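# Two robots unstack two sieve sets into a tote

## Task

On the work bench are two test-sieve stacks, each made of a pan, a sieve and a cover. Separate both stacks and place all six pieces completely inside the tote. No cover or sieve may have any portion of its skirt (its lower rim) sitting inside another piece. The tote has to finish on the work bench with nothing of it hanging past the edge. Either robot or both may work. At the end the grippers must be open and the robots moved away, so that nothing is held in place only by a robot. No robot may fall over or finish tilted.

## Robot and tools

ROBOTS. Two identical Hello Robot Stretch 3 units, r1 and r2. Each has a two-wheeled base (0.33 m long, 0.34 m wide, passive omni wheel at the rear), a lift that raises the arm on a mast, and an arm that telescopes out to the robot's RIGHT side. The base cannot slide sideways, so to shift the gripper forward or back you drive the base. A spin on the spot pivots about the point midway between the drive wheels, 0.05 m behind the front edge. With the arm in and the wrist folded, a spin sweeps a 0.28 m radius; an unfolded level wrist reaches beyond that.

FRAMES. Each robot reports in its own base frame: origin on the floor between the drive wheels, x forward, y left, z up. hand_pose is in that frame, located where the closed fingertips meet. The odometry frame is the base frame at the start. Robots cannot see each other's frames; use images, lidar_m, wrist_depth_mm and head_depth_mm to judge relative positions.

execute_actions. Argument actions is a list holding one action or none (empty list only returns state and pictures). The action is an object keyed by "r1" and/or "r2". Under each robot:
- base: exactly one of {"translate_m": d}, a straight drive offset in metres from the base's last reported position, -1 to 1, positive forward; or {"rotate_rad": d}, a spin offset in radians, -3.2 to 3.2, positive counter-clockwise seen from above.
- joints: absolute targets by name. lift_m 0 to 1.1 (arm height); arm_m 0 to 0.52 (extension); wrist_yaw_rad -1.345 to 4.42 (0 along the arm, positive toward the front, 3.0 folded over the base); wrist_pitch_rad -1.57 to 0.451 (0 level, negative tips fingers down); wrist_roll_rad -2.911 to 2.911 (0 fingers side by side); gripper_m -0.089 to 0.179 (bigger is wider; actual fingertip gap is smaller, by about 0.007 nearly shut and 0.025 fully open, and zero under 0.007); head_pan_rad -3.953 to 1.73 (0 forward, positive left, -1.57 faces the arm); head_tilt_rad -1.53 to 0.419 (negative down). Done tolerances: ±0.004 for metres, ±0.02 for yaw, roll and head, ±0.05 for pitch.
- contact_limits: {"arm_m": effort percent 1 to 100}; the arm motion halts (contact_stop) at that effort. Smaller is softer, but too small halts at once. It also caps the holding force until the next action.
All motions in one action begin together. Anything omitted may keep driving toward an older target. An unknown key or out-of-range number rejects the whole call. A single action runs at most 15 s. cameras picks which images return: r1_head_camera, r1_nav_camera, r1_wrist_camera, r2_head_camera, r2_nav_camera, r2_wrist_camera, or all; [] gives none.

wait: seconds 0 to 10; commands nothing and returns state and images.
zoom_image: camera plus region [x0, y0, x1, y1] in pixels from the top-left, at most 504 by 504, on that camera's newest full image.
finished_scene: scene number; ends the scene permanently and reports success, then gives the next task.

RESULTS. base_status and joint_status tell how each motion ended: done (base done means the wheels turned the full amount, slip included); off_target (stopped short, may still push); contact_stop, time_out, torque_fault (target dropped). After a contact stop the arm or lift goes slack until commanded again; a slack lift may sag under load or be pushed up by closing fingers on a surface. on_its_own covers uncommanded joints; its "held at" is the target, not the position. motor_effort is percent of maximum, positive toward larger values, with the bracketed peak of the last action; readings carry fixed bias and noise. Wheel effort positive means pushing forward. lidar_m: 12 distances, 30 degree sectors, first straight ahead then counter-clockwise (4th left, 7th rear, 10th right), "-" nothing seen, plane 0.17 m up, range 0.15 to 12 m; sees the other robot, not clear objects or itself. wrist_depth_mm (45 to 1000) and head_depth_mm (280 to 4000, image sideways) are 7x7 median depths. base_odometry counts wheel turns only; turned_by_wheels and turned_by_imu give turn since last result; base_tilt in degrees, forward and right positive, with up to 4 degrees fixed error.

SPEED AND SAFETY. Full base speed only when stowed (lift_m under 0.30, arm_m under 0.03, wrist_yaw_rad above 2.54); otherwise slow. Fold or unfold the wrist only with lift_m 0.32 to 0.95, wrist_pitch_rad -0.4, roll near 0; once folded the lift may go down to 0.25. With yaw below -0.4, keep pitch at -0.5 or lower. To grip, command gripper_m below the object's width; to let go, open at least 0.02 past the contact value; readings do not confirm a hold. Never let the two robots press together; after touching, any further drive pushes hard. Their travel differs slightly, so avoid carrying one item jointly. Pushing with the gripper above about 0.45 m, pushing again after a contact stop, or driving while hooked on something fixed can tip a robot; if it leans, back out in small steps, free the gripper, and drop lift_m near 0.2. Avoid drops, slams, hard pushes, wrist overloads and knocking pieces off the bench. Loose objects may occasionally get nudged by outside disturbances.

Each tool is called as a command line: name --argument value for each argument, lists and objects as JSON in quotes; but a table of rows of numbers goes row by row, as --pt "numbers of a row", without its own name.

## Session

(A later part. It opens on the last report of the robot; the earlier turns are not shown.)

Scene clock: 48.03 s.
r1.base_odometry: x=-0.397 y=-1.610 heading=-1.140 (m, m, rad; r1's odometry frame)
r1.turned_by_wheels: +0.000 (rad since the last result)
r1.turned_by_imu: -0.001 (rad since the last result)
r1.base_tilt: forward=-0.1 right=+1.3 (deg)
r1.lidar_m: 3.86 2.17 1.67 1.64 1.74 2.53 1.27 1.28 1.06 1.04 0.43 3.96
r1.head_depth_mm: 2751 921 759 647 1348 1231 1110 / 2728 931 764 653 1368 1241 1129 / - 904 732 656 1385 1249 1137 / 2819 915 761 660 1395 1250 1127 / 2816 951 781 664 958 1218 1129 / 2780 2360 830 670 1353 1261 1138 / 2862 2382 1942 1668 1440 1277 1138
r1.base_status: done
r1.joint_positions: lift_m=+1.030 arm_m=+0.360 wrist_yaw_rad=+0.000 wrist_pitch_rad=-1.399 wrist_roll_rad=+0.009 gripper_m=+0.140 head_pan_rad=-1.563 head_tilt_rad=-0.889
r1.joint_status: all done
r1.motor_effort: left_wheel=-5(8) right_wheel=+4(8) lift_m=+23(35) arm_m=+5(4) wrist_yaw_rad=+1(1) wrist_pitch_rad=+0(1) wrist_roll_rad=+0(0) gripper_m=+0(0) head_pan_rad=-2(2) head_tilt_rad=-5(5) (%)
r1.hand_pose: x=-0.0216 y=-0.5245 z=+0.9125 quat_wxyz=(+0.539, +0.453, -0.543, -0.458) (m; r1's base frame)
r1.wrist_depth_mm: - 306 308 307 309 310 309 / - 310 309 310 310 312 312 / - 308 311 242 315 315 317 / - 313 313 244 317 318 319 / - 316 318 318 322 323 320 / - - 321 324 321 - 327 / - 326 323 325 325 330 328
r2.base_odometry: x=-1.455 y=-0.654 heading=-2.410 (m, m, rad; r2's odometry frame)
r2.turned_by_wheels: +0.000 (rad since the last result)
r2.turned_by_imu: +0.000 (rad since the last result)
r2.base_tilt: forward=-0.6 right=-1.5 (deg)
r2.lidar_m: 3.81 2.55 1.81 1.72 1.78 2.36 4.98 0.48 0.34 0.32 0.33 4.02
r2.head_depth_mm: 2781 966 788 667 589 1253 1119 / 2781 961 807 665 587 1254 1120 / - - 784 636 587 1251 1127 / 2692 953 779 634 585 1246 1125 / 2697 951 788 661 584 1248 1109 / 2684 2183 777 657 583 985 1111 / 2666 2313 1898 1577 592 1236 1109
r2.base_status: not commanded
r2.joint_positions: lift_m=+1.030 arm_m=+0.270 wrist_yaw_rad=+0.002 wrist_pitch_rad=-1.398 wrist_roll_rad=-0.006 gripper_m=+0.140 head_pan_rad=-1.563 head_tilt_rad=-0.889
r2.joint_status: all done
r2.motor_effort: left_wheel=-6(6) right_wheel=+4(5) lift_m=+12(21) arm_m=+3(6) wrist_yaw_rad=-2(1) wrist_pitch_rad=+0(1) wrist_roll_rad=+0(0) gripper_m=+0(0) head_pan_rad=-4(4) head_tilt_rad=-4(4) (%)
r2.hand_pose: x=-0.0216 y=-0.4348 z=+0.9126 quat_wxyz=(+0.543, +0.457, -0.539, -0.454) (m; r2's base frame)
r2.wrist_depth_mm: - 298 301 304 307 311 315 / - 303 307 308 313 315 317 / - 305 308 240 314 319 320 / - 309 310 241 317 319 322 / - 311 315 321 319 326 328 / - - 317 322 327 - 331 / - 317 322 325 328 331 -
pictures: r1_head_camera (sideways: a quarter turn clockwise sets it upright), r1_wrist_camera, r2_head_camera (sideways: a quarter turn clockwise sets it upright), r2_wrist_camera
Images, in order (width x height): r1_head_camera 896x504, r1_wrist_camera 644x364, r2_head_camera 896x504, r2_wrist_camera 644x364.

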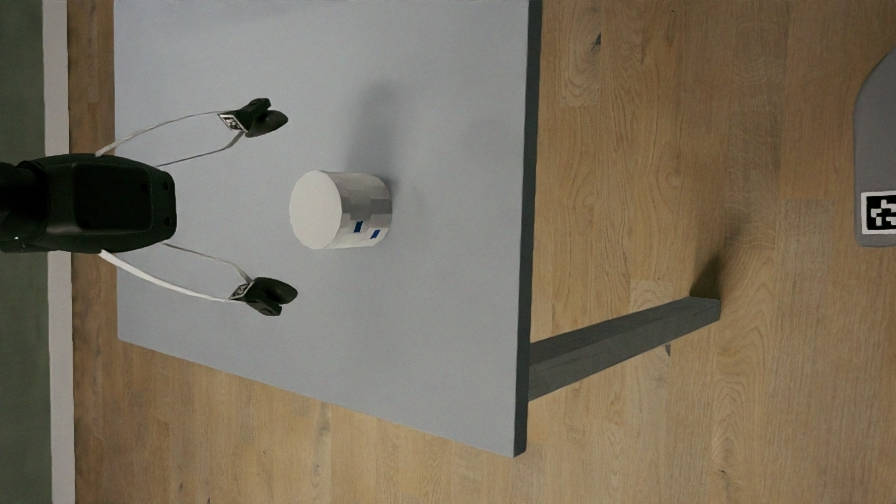

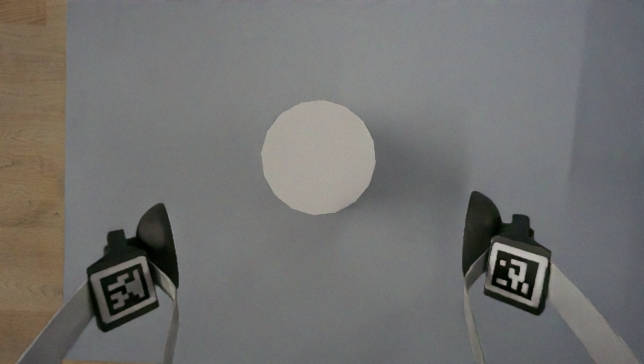

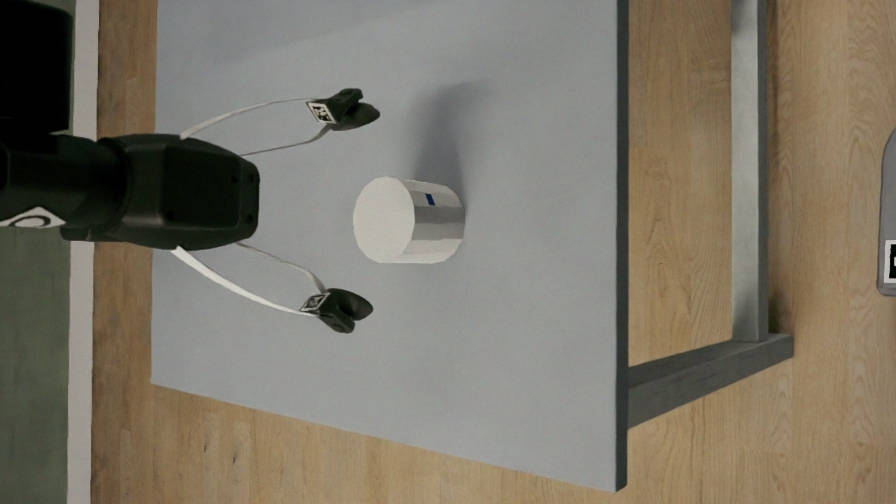

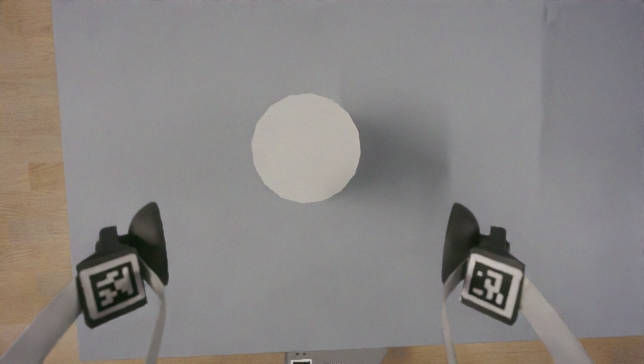

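execute_actions --actions '[{"r1":{"joints":{"lift_m":0.96,"arm_m":0.397,"gripper_m":0.12}},"r2":{"joints":{"lift_m":0.96,"arm_m":0.313,"gripper_m":0.12}}}]' --cameras '["r1_wrist_camera","r2_wrist_camera","r1_head_camera"]'

Scene clock: 51.40 s.
r1.base_odometry: x=-0.397 y=-1.610 heading=-1.140 (m, m, rad; r1's odometry frame)
r1.turned_by_wheels: +0.000 (rad since the last result)
r1.turned_by_imu: +0.000 (rad since the last result)
r1.base_tilt: forward=-0.2 right=+1.2 (deg)
r1.lidar_m: 3.86 2.17 1.68 1.64 1.75 2.54 1.27 1.28 1.06 1.04 0.43 3.95
r1.head_depth_mm: 2761 912 761 649 1356 1235 1111 / 2690 927 766 653 1379 1239 1131 / - 893 717 657 1378 1248 1132 / 2777 943 742 661 1387 1249 1131 / 2814 946 781 665 963 1223 1133 / 2840 2389 827 667 1358 1264 1133 / 2847 2372 1964 1656 1439 1276 1144
r1.base_status: not commanded
r1.joint_positions: lift_m=+0.960 arm_m=+0.397 wrist_yaw_rad=+0.000 wrist_pitch_rad=-1.399 wrist_roll_rad=+0.009 gripper_m=+0.120 head_pan_rad=-1.563 head_tilt_rad=-0.889
r1.joint_status: all done
r1.motor_effort: left_wheel=-5(4) right_wheel=+4(4) lift_m=+23(24) arm_m=+5(6) wrist_yaw_rad=+1(1) wrist_pitch_rad=+0(0) wrist_roll_rad=+0(0) gripper_m=+0(77) head_pan_rad=-2(1) head_tilt_rad=-4(5) (%)
r1.hand_pose: x=-0.0216 y=-0.5615 z=+0.8425 quat_wxyz=(+0.539, +0.453, -0.543, -0.458) (m; r1's base frame)
r1.wrist_depth_mm: 238 237 240 239 239 241 241 / 239 240 238 241 242 241 242 / 241 243 242 243 244 245 246 / 243 244 245 171 245 246 248 / 246 245 246 173 247 248 249 / 249 - 250 175 250 - 252 / 249 252 250 251 254 253 255
r2.base_odometry: x=-1.455 y=-0.654 heading=-2.410 (m, m, rad; r2's odometry frame)
r2.turned_by_wheels: +0.000 (rad since the last result)
r2.turned_by_imu: +0.000 (rad since the last result)
r2.base_tilt: forward=-0.5 right=-1.5 (deg)
r2.lidar_m: 3.83 2.55 1.81 1.73 1.77 2.36 4.97 0.48 0.34 0.32 0.33 4.02
r2.head_depth_mm: - 934 788 666 588 1253 1120 / - 934 789 665 587 1252 1118 / - - 767 636 587 1244 1125 / 2668 955 772 632 586 1249 1125 / 2677 953 779 660 584 1244 1112 / 2678 2184 778 657 583 985 1113 / 2688 2310 1890 1581 593 1240 1102
r2.base_status: not commanded
r2.joint_positions: lift_m=+0.960 arm_m=+0.313 wrist_yaw_rad=+0.002 wrist_pitch_rad=-1.399 wrist_roll_rad=-0.006 gripper_m=+0.120 head_pan_rad=-1.563 head_tilt_rad=-0.889
r2.joint_status: all done
r2.motor_effort: left_wheel=-5(6) right_wheel=+4(5) lift_m=+12(11) arm_m=+4(4) wrist_yaw_rad=-1(1) wrist_pitch_rad=-1(0) wrist_roll_rad=+0(0) gripper_m=+0(75) head_pan_rad=-4(4) head_tilt_rad=-4(4) (%)
r2.hand_pose: x=-0.0216 y=-0.4777 z=+0.8425 quat_wxyz=(+0.543, +0.457, -0.539, -0.454) (m; r2's base frame)
r2.wrist_depth_mm: 230 232 234 235 240 240 243 / 232 233 237 238 240 242 245 / 234 238 238 241 245 245 247 / 237 239 240 169 246 249 249 / 239 239 172 172 247 251 253 / 242 - 247 173 251 254 256 / 243 246 249 252 255 255 258
pictures: r1_head_camera (sideways: a quarter turn clockwise sets it upright), r1_wrist_camera, r2_wrist_camera
Images, in order (width x height): r1_head_camera 896x504, r1_wrist_camera 644x364, r2_wrist_camera 644x364.

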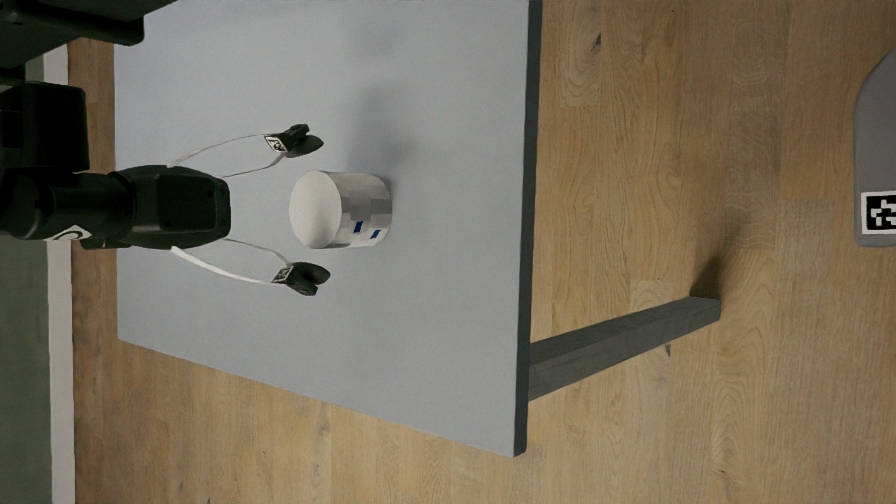

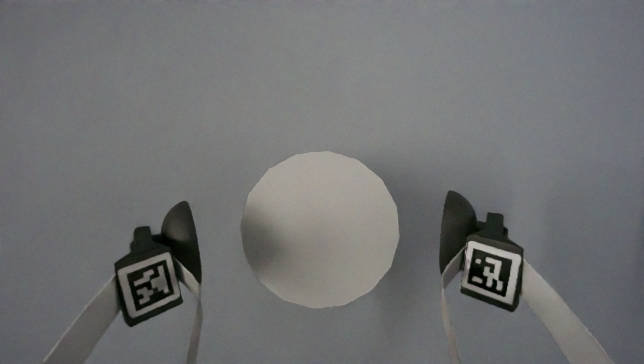

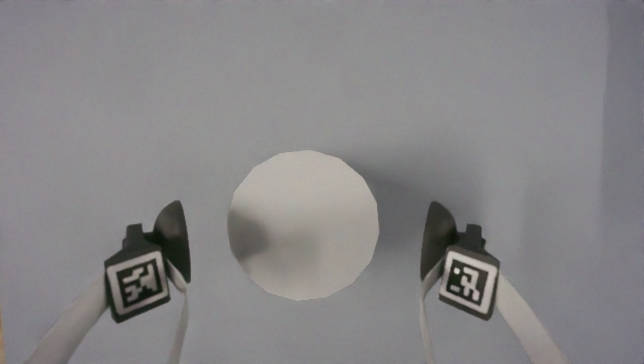

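execute_actions --actions '[{"r1":{"joints":{"lift_m":0.94}},"r2":{"joints":{"lift_m":0.94}}}]' --cameras '[]'

execute_actions --actions '[{"r1":{"joints":{"gripper_m":0.04}},"r2":{"joints":{"gripper_m":0.04}}}]' --cameras '["r1_wrist_camera","r1_head_camera"]'

execute_actions --actions '[{"r1":{"joints":{"lift_m":0.99}},"r2":{"joints":{"lift_m":0.99}}}]' --cameras '["r2_head_camera","r1_head_camera"]'

Scene clock: 59.87 s.
r1.base_odometry: x=-0.397 y=-1.610 heading=-1.140 (m, m, rad; r1's odometry frame)
r1.turned_by_wheels: +0.000 (rad since the last result)
r1.turned_by_imu: +0.000 (rad since the last result)
r1.base_tilt: forward=-0.1 right=+1.3 (deg)
r1.lidar_m: 3.87 2.17 1.67 1.64 1.75 2.54 1.27 1.28 1.06 1.04 0.43 3.95
r1.head_depth_mm: - 890 760 649 1345 1237 1115 / 1856 928 763 653 1372 1239 1133 / - 929 716 656 1384 1242 1136 / 2791 942 740 659 1390 1247 1127 / 2804 951 783 665 957 1219 1130 / 2825 2379 829 668 1359 1267 1134 / 2831 2375 1954 1662 1439 1273 1140
r1.base_status: not commanded
r1.joint_positions: lift_m=+0.940 arm_m=+0.397 wrist_yaw_rad=+0.000 wrist_pitch_rad=-1.399 wrist_roll_rad=+0.009 gripper_m=+0.120 head_pan_rad=-1.563 head_tilt_rad=-0.889
r1.joint_status: all done
r1.motor_effort: left_wheel=-5(6) right_wheel=+4(4) lift_m=+23(27) arm_m=+5(5) wrist_yaw_rad=+0(0) wrist_pitch_rad=+0(0) wrist_roll_rad=+0(0) gripper_m=+0(0) head_pan_rad=-2(2) head_tilt_rad=-4(5) (%)
r1.hand_pose: x=-0.0216 y=-0.5615 z=+0.8225 quat_wxyz=(+0.539, +0.453, -0.543, -0.458) (m; r1's base frame)
r1.wrist_depth_mm: 217 218 218 219 220 221 221 / 218 219 220 221 222 222 223 / 221 222 222 223 225 224 225 / 223 222 224 151 226 227 227 / 225 225 189 153 154 228 228 / 227 - 228 155 229 - 232 / 230 228 230 229 230 232 234
r2.base_odometry: x=-1.455 y=-0.654 heading=-2.410 (m, m, rad; r2's odometry frame)
r2.turned_by_wheels: +0.000 (rad since the last result)
r2.turned_by_imu: +0.000 (rad since the last result)
r2.base_tilt: forward=-0.6 right=-1.5 (deg)
r2.lidar_m: 3.82 2.54 1.82 1.72 1.77 2.35 4.98 0.48 0.34 0.32 0.33 4.03
r2.head_depth_mm: - 936 790 666 588 1255 1118 / - 903 786 666 587 1249 1117 / - - 766 635 586 1255 1119 / 2684 953 761 634 584 1245 1122 / 2693 947 780 660 583 1247 1112 / 2669 2179 778 659 582 984 1109 / 2691 2307 1885 1575 593 1238 1107
r2.base_status: not commanded
r2.joint_positions: lift_m=+0.940 arm_m=+0.313 wrist_yaw_rad=+0.002 wrist_pitch_rad=-1.399 wrist_roll_rad=-0.006 gripper_m=+0.120 head_pan_rad=-1.563 head_tilt_rad=-0.889
r2.joint_status: all done
r2.motor_effort: left_wheel=-6(5) right_wheel=+5(5) lift_m=+12(12) arm_m=+3(3) wrist_yaw_rad=-1(1) wrist_pitch_rad=+0(0) wrist_roll_rad=+0(0) gripper_m=+0(0) head_pan_rad=-4(4) head_tilt_rad=-4(4) (%)
r2.hand_pose: x=-0.0216 y=-0.4777 z=+0.8225 quat_wxyz=(+0.543, +0.457, -0.539, -0.454) (m; r2's base frame)
r2.wrist_depth_mm: 211 212 214 217 219 222 223 / 213 214 216 218 220 223 224 / 215 217 218 220 224 225 227 / 217 218 220 150 224 227 230 / 220 221 151 151 226 230 231 / 221 - 224 153 229 233 235 / 223 226 228 229 233 234 236
pictures: none
No camera images: the call's "cameras" was empty. Leave "cameras" out to get every camera's image.

Scene clock: 61.17 s.
r1.base_odometry: x=-0.397 y=-1.610 heading=-1.140 (m, m, rad; r1's odometry frame)
r1.turned_by_wheels: +0.000 (rad since the last result)
r1.turned_by_imu: +0.000 (rad since the last result)
r1.base_tilt: forward=-0.2 right=+1.3 (deg)
r1.lidar_m: 3.86 2.17 1.67 1.64 1.74 2.53 1.27 1.28 1.06 1.04 0.43 3.93
r1.head_depth_mm: - 890 759 649 1342 1230 1109 / 2663 926 768 651 1377 1243 1128 / - 926 714 655 1383 1244 1134 / 2792 943 742 662 1385 1253 1125 / 2812 949 783 664 961 1213 1125 / 2836 2355 829 669 1351 1265 1135 / 2874 2370 1941 1661 1436 1276 1141
r1.base_status: not commanded
r1.joint_positions: lift_m=+0.940 arm_m=+0.397 wrist_yaw_rad=+0.000 wrist_pitch_rad=-1.399 wrist_roll_rad=+0.009 gripper_m=+0.041 head_pan_rad=-1.563 head_tilt_rad=-0.889
r1.joint_status: all done
r1.motor_effort: left_wheel=-5(5) right_wheel=+4(4) lift_m=+23(23) arm_m=+5(5) wrist_yaw_rad=+1(0) wrist_pitch_rad=+0(0) wrist_roll_rad=+0(0) gripper_m=-15(88) head_pan_rad=-3(3) head_tilt_rad=-5(5) (%)
r1.hand_pose: x=-0.0216 y=-0.5615 z=+0.8225 quat_wxyz=(+0.539, +0.453, -0.543, -0.458) (m; r1's base frame)
r1.wrist_depth_mm: 218 218 219 218 219 220 221 / 219 219 220 221 221 223 223 / 222 221 223 222 225 225 226 / 223 223 224 151 225 226 225 / 225 226 151 152 153 229 230 / 227 228 153 154 229 229 232 / 229 230 231 231 232 233 233
r2.base_odometry: x=-1.455 y=-0.654 heading=-2.410 (m, m, rad; r2's odometry frame)
r2.turned_by_wheels: +0.000 (rad since the last result)
r2.turned_by_imu: +0.000 (rad since the last result)
r2.base_tilt: forward=-0.6 right=-1.5 (deg)
r2.lidar_m: 3.83 2.55 1.81 1.72 1.77 2.37 4.93 0.48 0.34 0.32 0.33 4.02
r2.head_depth_mm: - 941 788 666 589 1251 1122 / - 908 785 666 587 1249 1121 / - - 763 634 587 1245 1130 / 2686 956 762 633 584 1247 1124 / 2700 951 778 659 583 1244 1111 / 2695 2185 778 659 582 985 1109 / 2694 2313 1894 1580 593 1237 1108
r2.base_status: not commanded
r2.joint_positions: lift_m=+0.940 arm_m=+0.313 wrist_yaw_rad=+0.002 wrist_pitch_rad=-1.399 wrist_roll_rad=-0.006 gripper_m=+0.041 head_pan_rad=-1.563 head_tilt_rad=-0.889
r2.joint_status: all done
r2.motor_effort: left_wheel=-4(6) right_wheel=+4(4) lift_m=+12(12) arm_m=+4(3) wrist_yaw_rad=-1(1) wrist_pitch_rad=+0(0) wrist_roll_rad=+0(0) gripper_m=-18(93) head_pan_rad=-4(4) head_tilt_rad=-4(4) (%)
r2.hand_pose: x=-0.0216 y=-0.4776 z=+0.8225 quat_wxyz=(+0.543, +0.457, -0.539, -0.454) (m; r2's base frame)
r2.wrist_depth_mm: 211 213 215 216 219 221 222 / 213 216 217 218 221 223 226 / 215 217 219 221 223 225 227 / 216 219 220 149 225 227 230 / 219 221 149 151 152 229 231 / 221 224 151 152 230 231 236 / 224 227 228 230 233 235 237
pictures: r1_head_camera (sideways: a quarter turn clockwise sets it upright), r1_wrist_camera
Images, in order (width x height): r1_head_camera 896x504, r1_wrist_camera 644x364.

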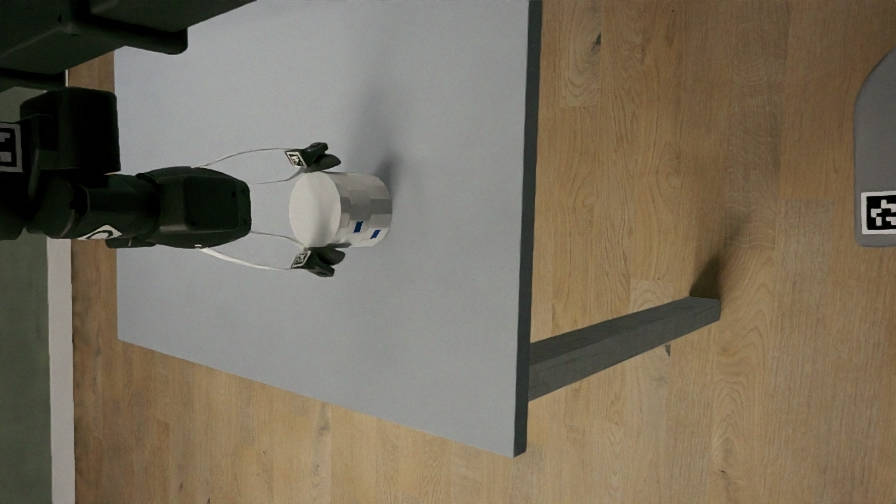

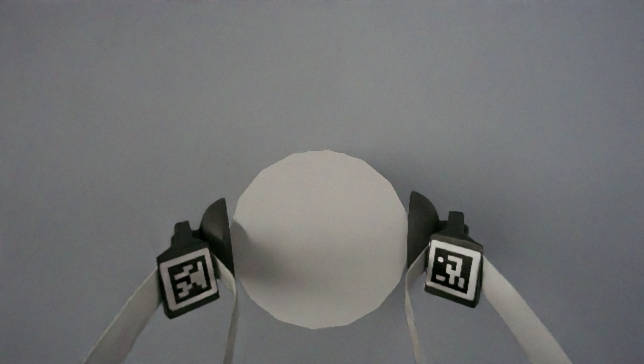

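Scene clock: 62.47 s.
r1.base_odometry: x=-0.397 y=-1.610 heading=-1.140 (m, m, rad; r1's odometry frame)
r1.turned_by_wheels: +0.000 (rad since the last result)
r1.turned_by_imu: +0.000 (rad since the last result)
r1.base_tilt: forward=+0.0 right=+1.4 (deg)
r1.lidar_m: 3.87 2.17 1.67 1.64 1.75 2.53 1.27 1.28 1.06 1.04 0.43 3.95
r1.head_depth_mm: 2731 917 761 648 1341 1239 1110 / 2804 928 765 653 1380 1240 1133 / - 906 702 657 1383 1244 1138 / 2779 917 724 661 1392 1251 1122 / 2834 952 782 664 960 1211 1122 / 2857 2351 828 669 1353 1260 1132 / 2856 2393 1958 1663 1439 1274 1139
r1.base_status: not commanded
r1.joint_positions: lift_m=+0.990 arm_m=+0.397 wrist_yaw_rad=+0.000 wrist_pitch_rad=-1.400 wrist_roll_rad=+0.009 gripper_m=+0.041 head_pan_rad=-1.563 head_tilt_rad=-0.889
r1.joint_status: all done
r1.motor_effort: left_wheel=-5(5) right_wheel=+4(4) lift_m=+46(49) arm_m=+5(5) wrist_yaw_rad=+0(0) wrist_pitch_rad=+0(0) wrist_roll_rad=+0(0) gripper_m=-14(15) head_pan_rad=-2(2) head_tilt_rad=-5(4) (%)
r1.hand_pose: x=-0.0216 y=-0.5614 z=+0.8717 quat_wxyz=(+0.539, +0.454, -0.543, -0.458) (m; r1's base frame)
r1.wrist_depth_mm: 265 264 267 268 268 268 270 / 267 269 268 273 272 271 273 / 271 273 272 270 272 275 274 / 273 271 272 152 276 277 278 / 275 275 151 152 154 279 281 / 279 277 154 154 281 282 283 / 280 281 282 281 285 284 283
r2.base_odometry: x=-1.455 y=-0.654 heading=-2.410 (m, m, rad; r2's odometry frame)
r2.turned_by_wheels: +0.000 (rad since the last result)
r2.turned_by_imu: +0.000 (rad since the last result)
r2.base_tilt: forward=-0.6 right=-1.5 (deg)
r2.lidar_m: 3.82 2.55 1.81 1.72 1.77 2.36 4.98 0.48 0.34 0.32 0.33 4.04
r2.head_depth_mm: 2740 967 789 668 589 1254 1117 / - 960 786 665 587 1250 1112 / - - 783 648 587 1250 1119 / 2682 951 778 647 586 1244 1118 / 2696 951 777 659 584 1238 1115 / 2678 2178 775 658 581 982 1106 / 2700 2312 1908 1574 592 1231 1108
r2.base_status: not commanded
r2.joint_positions: lift_m=+0.990 arm_m=+0.313 wrist_yaw_rad=+0.002 wrist_pitch_rad=-1.399 wrist_roll_rad=-0.006 gripper_m=+0.041 head_pan_rad=-1.563 head_tilt_rad=-0.889
r2.joint_status: all done
r2.motor_effort: left_wheel=-4(5) right_wheel=+4(4) lift_m=+24(27) arm_m=+3(3) wrist_yaw_rad=-2(0) wrist_pitch_rad=-1(1) wrist_roll_rad=+0(0) gripper_m=-18(19) head_pan_rad=-3(4) head_tilt_rad=-4(4) (%)
r2.hand_pose: x=-0.0216 y=-0.4776 z=+0.8717 quat_wxyz=(+0.543, +0.457, -0.539, -0.454) (m; r2's base frame)
r2.wrist_depth_mm: 259 260 263 265 268 271 272 / 260 263 264 268 270 272 275 / 264 265 269 269 272 275 279 / 266 267 269 149 276 278 282 / 268 271 149 150 153 282 282 / 272 273 151 152 280 285 288 / 276 278 278 282 284 288 290
pictures: r1_head_camera (sideways: a quarter turn clockwise sets it upright), r2_head_camera (sideways: a quarter turn clockwise sets it upright)
Images, in order (width x height): r1_head_camera 896x504, r2_head_camera 896x504.

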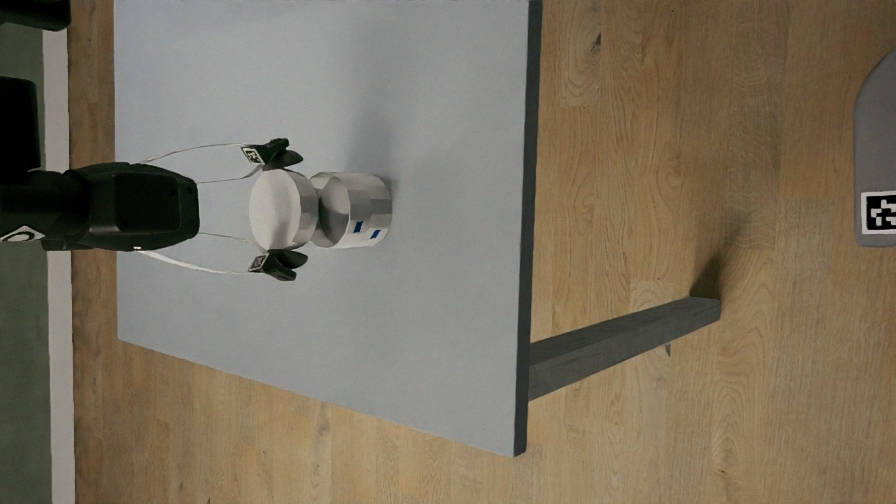

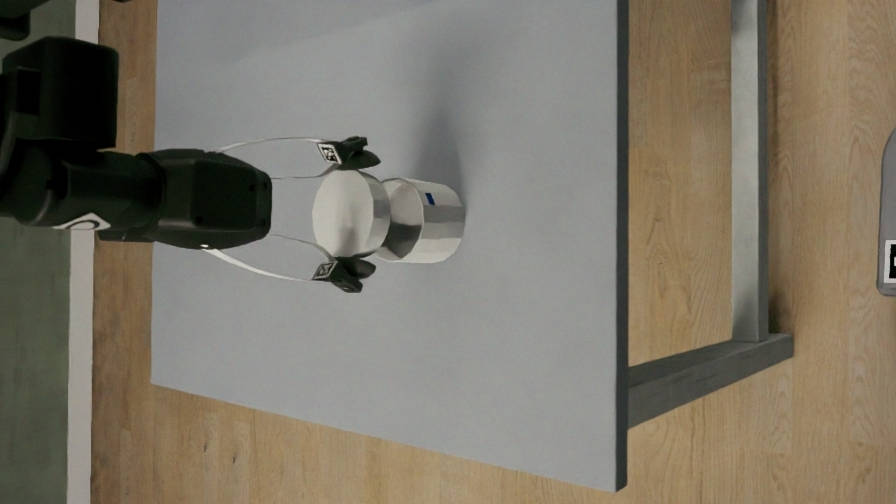

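execute_actions --actions '[{"r1":{"base":{"translate_m":-0.45},"joints":{"lift_m":1.09,"arm_m":0.44}},"r2":{"base":{"translate_m":-0.25},"joints":{"lift_m":1.09}}}]' --cameras '["r2_head_camera","r1_head_camera","r1_wrist_camera"]'

Scene clock: 70.87 s.
r1.base_odometry: x=-0.585 y=-1.202 heading=-1.140 (m, m, rad; r1's odometry frame)
r1.turned_by_wheels: +0.000 (rad since the last result)
r1.turned_by_imu: -0.001 (rad since the last result)
r1.base_tilt: forward=+0.0 right=+1.2 (deg)
r1.lidar_m: 4.30 2.20 1.71 1.67 1.78 2.59 4.45 0.84 1.03 1.01 1.07 0.72
r1.head_depth_mm: 2677 838 676 649 1327 1232 1116 / 2726 883 761 652 1325 1247 1130 / 2797 856 766 656 1332 1248 1139 / 2743 815 723 659 1345 1257 1128 / 2785 948 781 663 1341 1259 1135 / 2772 956 789 667 1358 1267 1135 / 2836 963 794 672 1382 1266 1142
r1.base_status: done
r1.joint_positions: lift_m=+1.090 arm_m=+0.440 wrist_yaw_rad=+0.000 wrist_pitch_rad=-1.400 wrist_roll_rad=+0.009 gripper_m=+0.041 head_pan_rad=-1.563 head_tilt_rad=-0.889
r1.joint_status: all done
r1.motor_effort: left_wheel=-4(11) right_wheel=+4(5) lift_m=+45(50) arm_m=+5(5) wrist_yaw_rad=+1(0) wrist_pitch_rad=+0(0) wrist_roll_rad=+0(0) gripper_m=-15(15) head_pan_rad=-3(3) head_tilt_rad=-5(5) (%)
r1.hand_pose: x=-0.0216 y=-0.6044 z=+0.9717 quat_wxyz=(+0.539, +0.454, -0.543, -0.458) (m; r1's base frame)
r1.wrist_depth_mm: 363 366 363 363 365 368 302 / 367 366 366 366 367 366 297 / 370 367 371 370 371 369 310 / 371 376 376 151 374 374 306 / 376 378 152 152 154 368 386 / 379 383 153 153 293 317 384 / 385 384 385 386 385 393 390
r2.base_odometry: x=-1.269 y=-0.487 heading=-2.410 (m, m, rad; r2's odometry frame)
r2.turned_by_wheels: +0.000 (rad since the last result)
r2.turned_by_imu: +0.001 (rad since the last result)
r2.base_tilt: forward=-0.6 right=-1.4 (deg)
r2.lidar_m: 4.09 2.54 1.80 1.71 1.76 2.34 4.73 0.50 0.35 0.33 0.34 0.46
r2.head_depth_mm: 2725 876 766 654 589 1254 1115 / 2641 896 766 664 588 1252 1117 / - 959 746 663 586 1246 1130 / 2680 972 760 661 585 1247 1130 / 2707 950 781 660 583 1244 1114 / 2689 946 778 659 582 1247 1112 / 2702 945 774 640 581 1238 1104
r2.base_status: done
r2.joint_positions: lift_m=+1.090 arm_m=+0.313 wrist_yaw_rad=+0.002 wrist_pitch_rad=-1.399 wrist_roll_rad=-0.006 gripper_m=+0.041 head_pan_rad=-1.563 head_tilt_rad=-0.889
r2.joint_status: all done
r2.motor_effort: left_wheel=-5(10) right_wheel=+5(6) lift_m=+24(25) arm_m=+3(3) wrist_yaw_rad=-1(1) wrist_pitch_rad=+0(0) wrist_roll_rad=+0(0) gripper_m=-19(19) head_pan_rad=-4(4) head_tilt_rad=-4(4) (%)
r2.hand_pose: x=-0.0216 y=-0.4776 z=+0.9717 quat_wxyz=(+0.543, +0.457, -0.538, -0.454) (m; r2's base frame)
r2.wrist_depth_mm: 352 358 360 362 368 368 372 / 358 360 362 365 371 369 373 / 358 364 367 372 375 380 378 / 331 370 370 149 379 293 316 / 369 371 149 151 152 385 391 / 373 377 151 151 385 393 395 / 376 383 385 385 389 400 -
pictures: r1_head_camera (sideways: a quarter turn clockwise sets it upright), r1_wrist_camera, r2_head_camera (sideways: a quarter turn clockwise sets it upright)
Images, in order (width x height): r1_head_camera 896x504, r1_wrist_camera 644x364, r2_head_camera 896x504.

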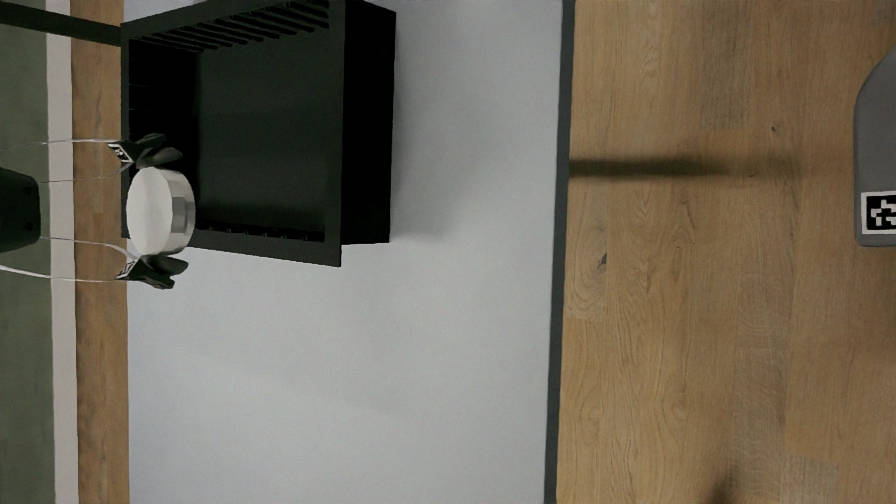

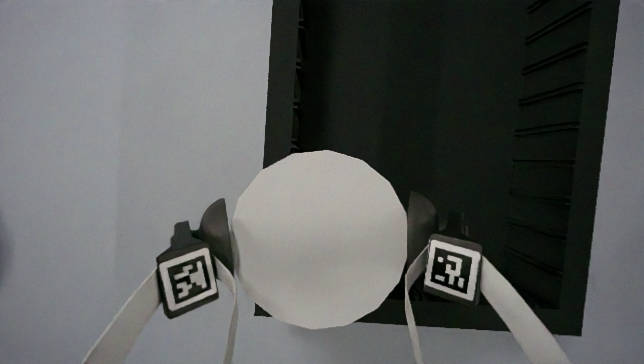

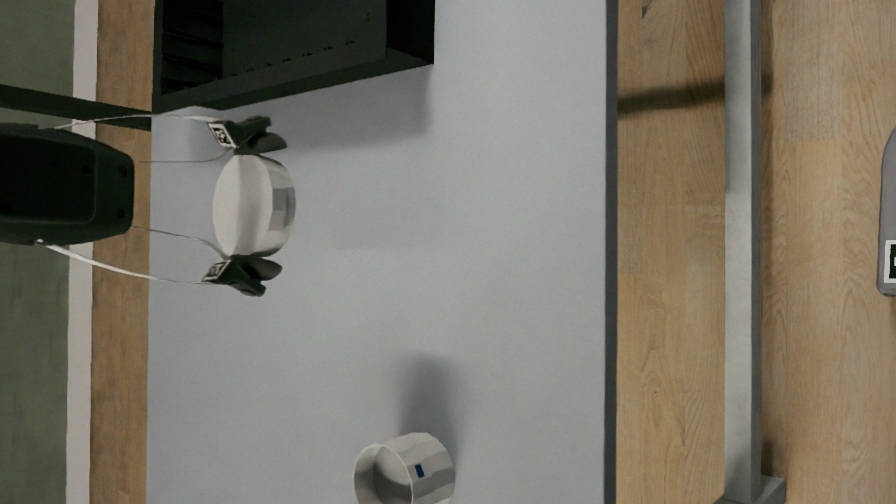

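execute_actions --actions '[{"r1":{"base":{"translate_m":-0.09},"joints":{"arm_m":0.41}},"r2":{"base":{"translate_m":-0.25},"joints":{"arm_m":0.39}}}]' --cameras '["r2_wrist_camera","r1_wrist_camera","r1_head_camera"]'

Scene clock: 78.80 s.
r1.base_odometry: x=-0.622 y=-1.120 heading=-1.140 (m, m, rad; r1's odometry frame)
r1.turned_by_wheels: +0.000 (rad since the last result)
r1.turned_by_imu: -0.001 (rad since the last result)
r1.base_tilt: forward=-0.1 right=+1.2 (deg)
r1.lidar_m: 4.39 2.20 1.71 1.68 1.79 2.59 4.35 0.76 1.02 1.00 1.06 0.80
r1.head_depth_mm: 2693 920 761 648 598 1239 1108 / 2690 849 667 651 602 1239 1131 / 2634 854 767 656 1332 1249 1139 / 2763 867 771 660 1339 1255 1123 / 2759 874 704 664 1344 1261 1129 / 2806 956 788 669 1353 1267 1136 / 2826 968 792 672 1362 1275 1139
r1.base_status: done
r1.joint_positions: lift_m=+1.090 arm_m=+0.410 wrist_yaw_rad=+0.000 wrist_pitch_rad=-1.400 wrist_roll_rad=+0.009 gripper_m=+0.041 head_pan_rad=-1.563 head_tilt_rad=-0.889
r1.joint_status: all done
r1.motor_effort: left_wheel=-4(10) right_wheel=+4(5) lift_m=+46(46) arm_m=-4(4) wrist_yaw_rad=+1(0) wrist_pitch_rad=+0(0) wrist_roll_rad=+0(0) gripper_m=-15(15) head_pan_rad=-3(2) head_tilt_rad=-5(5) (%)
r1.hand_pose: x=-0.0216 y=-0.5753 z=+0.9717 quat_wxyz=(+0.539, +0.454, -0.543, -0.458) (m; r1's base frame)
r1.wrist_depth_mm: 359 360 361 365 361 371 369 / 366 364 362 366 367 371 372 / 366 370 370 368 373 374 375 / 379 372 361 151 340 376 380 / 376 377 152 152 153 380 384 / 382 378 152 153 292 386 389 / 381 386 385 388 386 389 389
r2.base_odometry: x=-1.083 y=-0.320 heading=-2.410 (m, m, rad; r2's odometry frame)
r2.turned_by_wheels: +0.000 (rad since the last result)
r2.turned_by_imu: +0.001 (rad since the last result)
r2.base_tilt: forward=-0.4 right=-1.5 (deg)
r2.lidar_m: 4.33 2.52 1.79 1.71 1.75 2.33 4.48 0.51 0.36 0.34 0.35 0.47
r2.head_depth_mm: 2725 968 767 667 600 1253 1120 / 2678 854 750 649 599 1252 1116 / 2683 849 780 650 597 1250 1129 / 1373 869 777 648 597 1242 1123 / 2679 894 737 659 594 1240 1117 / 2702 946 776 658 594 1243 1109 / 2704 941 773 657 592 1240 1106
r2.base_status: done
r2.joint_positions: lift_m=+1.090 arm_m=+0.390 wrist_yaw_rad=+0.002 wrist_pitch_rad=-1.399 wrist_roll_rad=-0.006 gripper_m=+0.041 head_pan_rad=-1.563 head_tilt_rad=-0.889
r2.joint_status: all done
r2.motor_effort: left_wheel=-4(11) right_wheel=+5(8) lift_m=+24(24) arm_m=+4(6) wrist_yaw_rad=-1(1) wrist_pitch_rad=+0(0) wrist_roll_rad=+0(0) gripper_m=-18(19) head_pan_rad=-4(3) head_tilt_rad=-4(4) (%)
r2.hand_pose: x=-0.0216 y=-0.5546 z=+0.9717 quat_wxyz=(+0.543, +0.457, -0.538, -0.454) (m; r2's base frame)
r2.wrist_depth_mm: 351 356 358 359 360 368 374 / 358 362 361 365 368 374 377 / 363 365 363 369 371 379 383 / 362 367 281 149 372 383 384 / 371 375 149 151 153 384 390 / 371 376 150 151 346 394 394 / 376 380 379 386 390 393 398
pictures: r1_head_camera (sideways: a quarter turn clockwise sets it upright), r1_wrist_camera, r2_wrist_camera
Images, in order (width x height): r1_head_camera 896x504, r1_wrist_camera 644x364, r2_wrist_camera 644x364.

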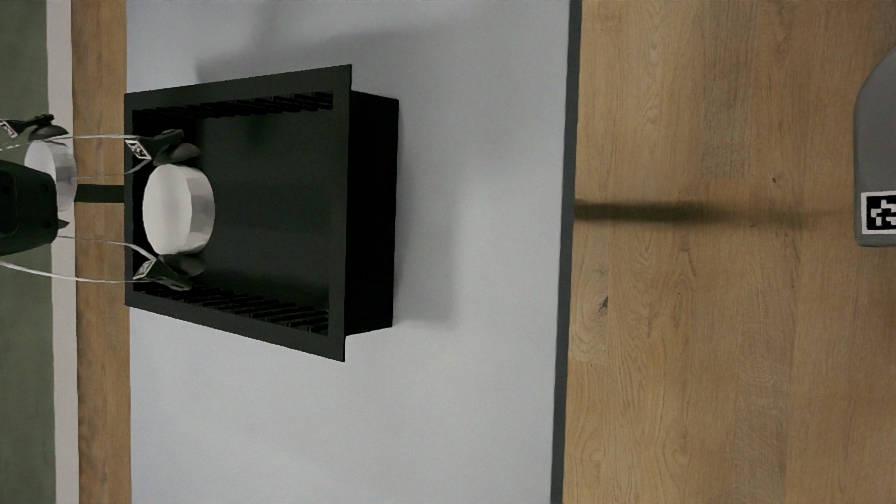

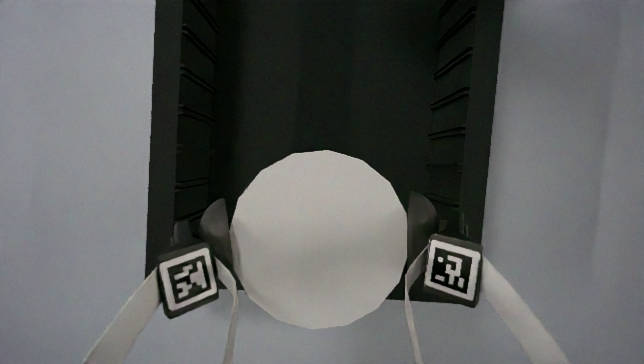

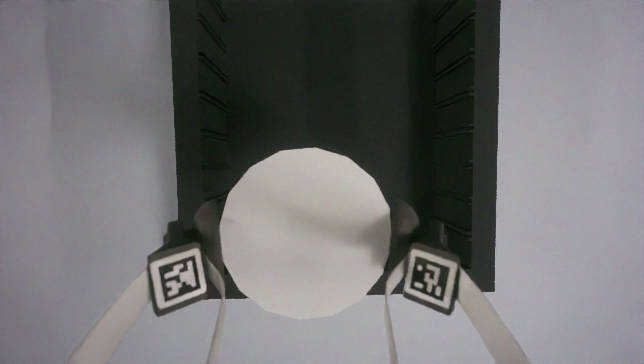

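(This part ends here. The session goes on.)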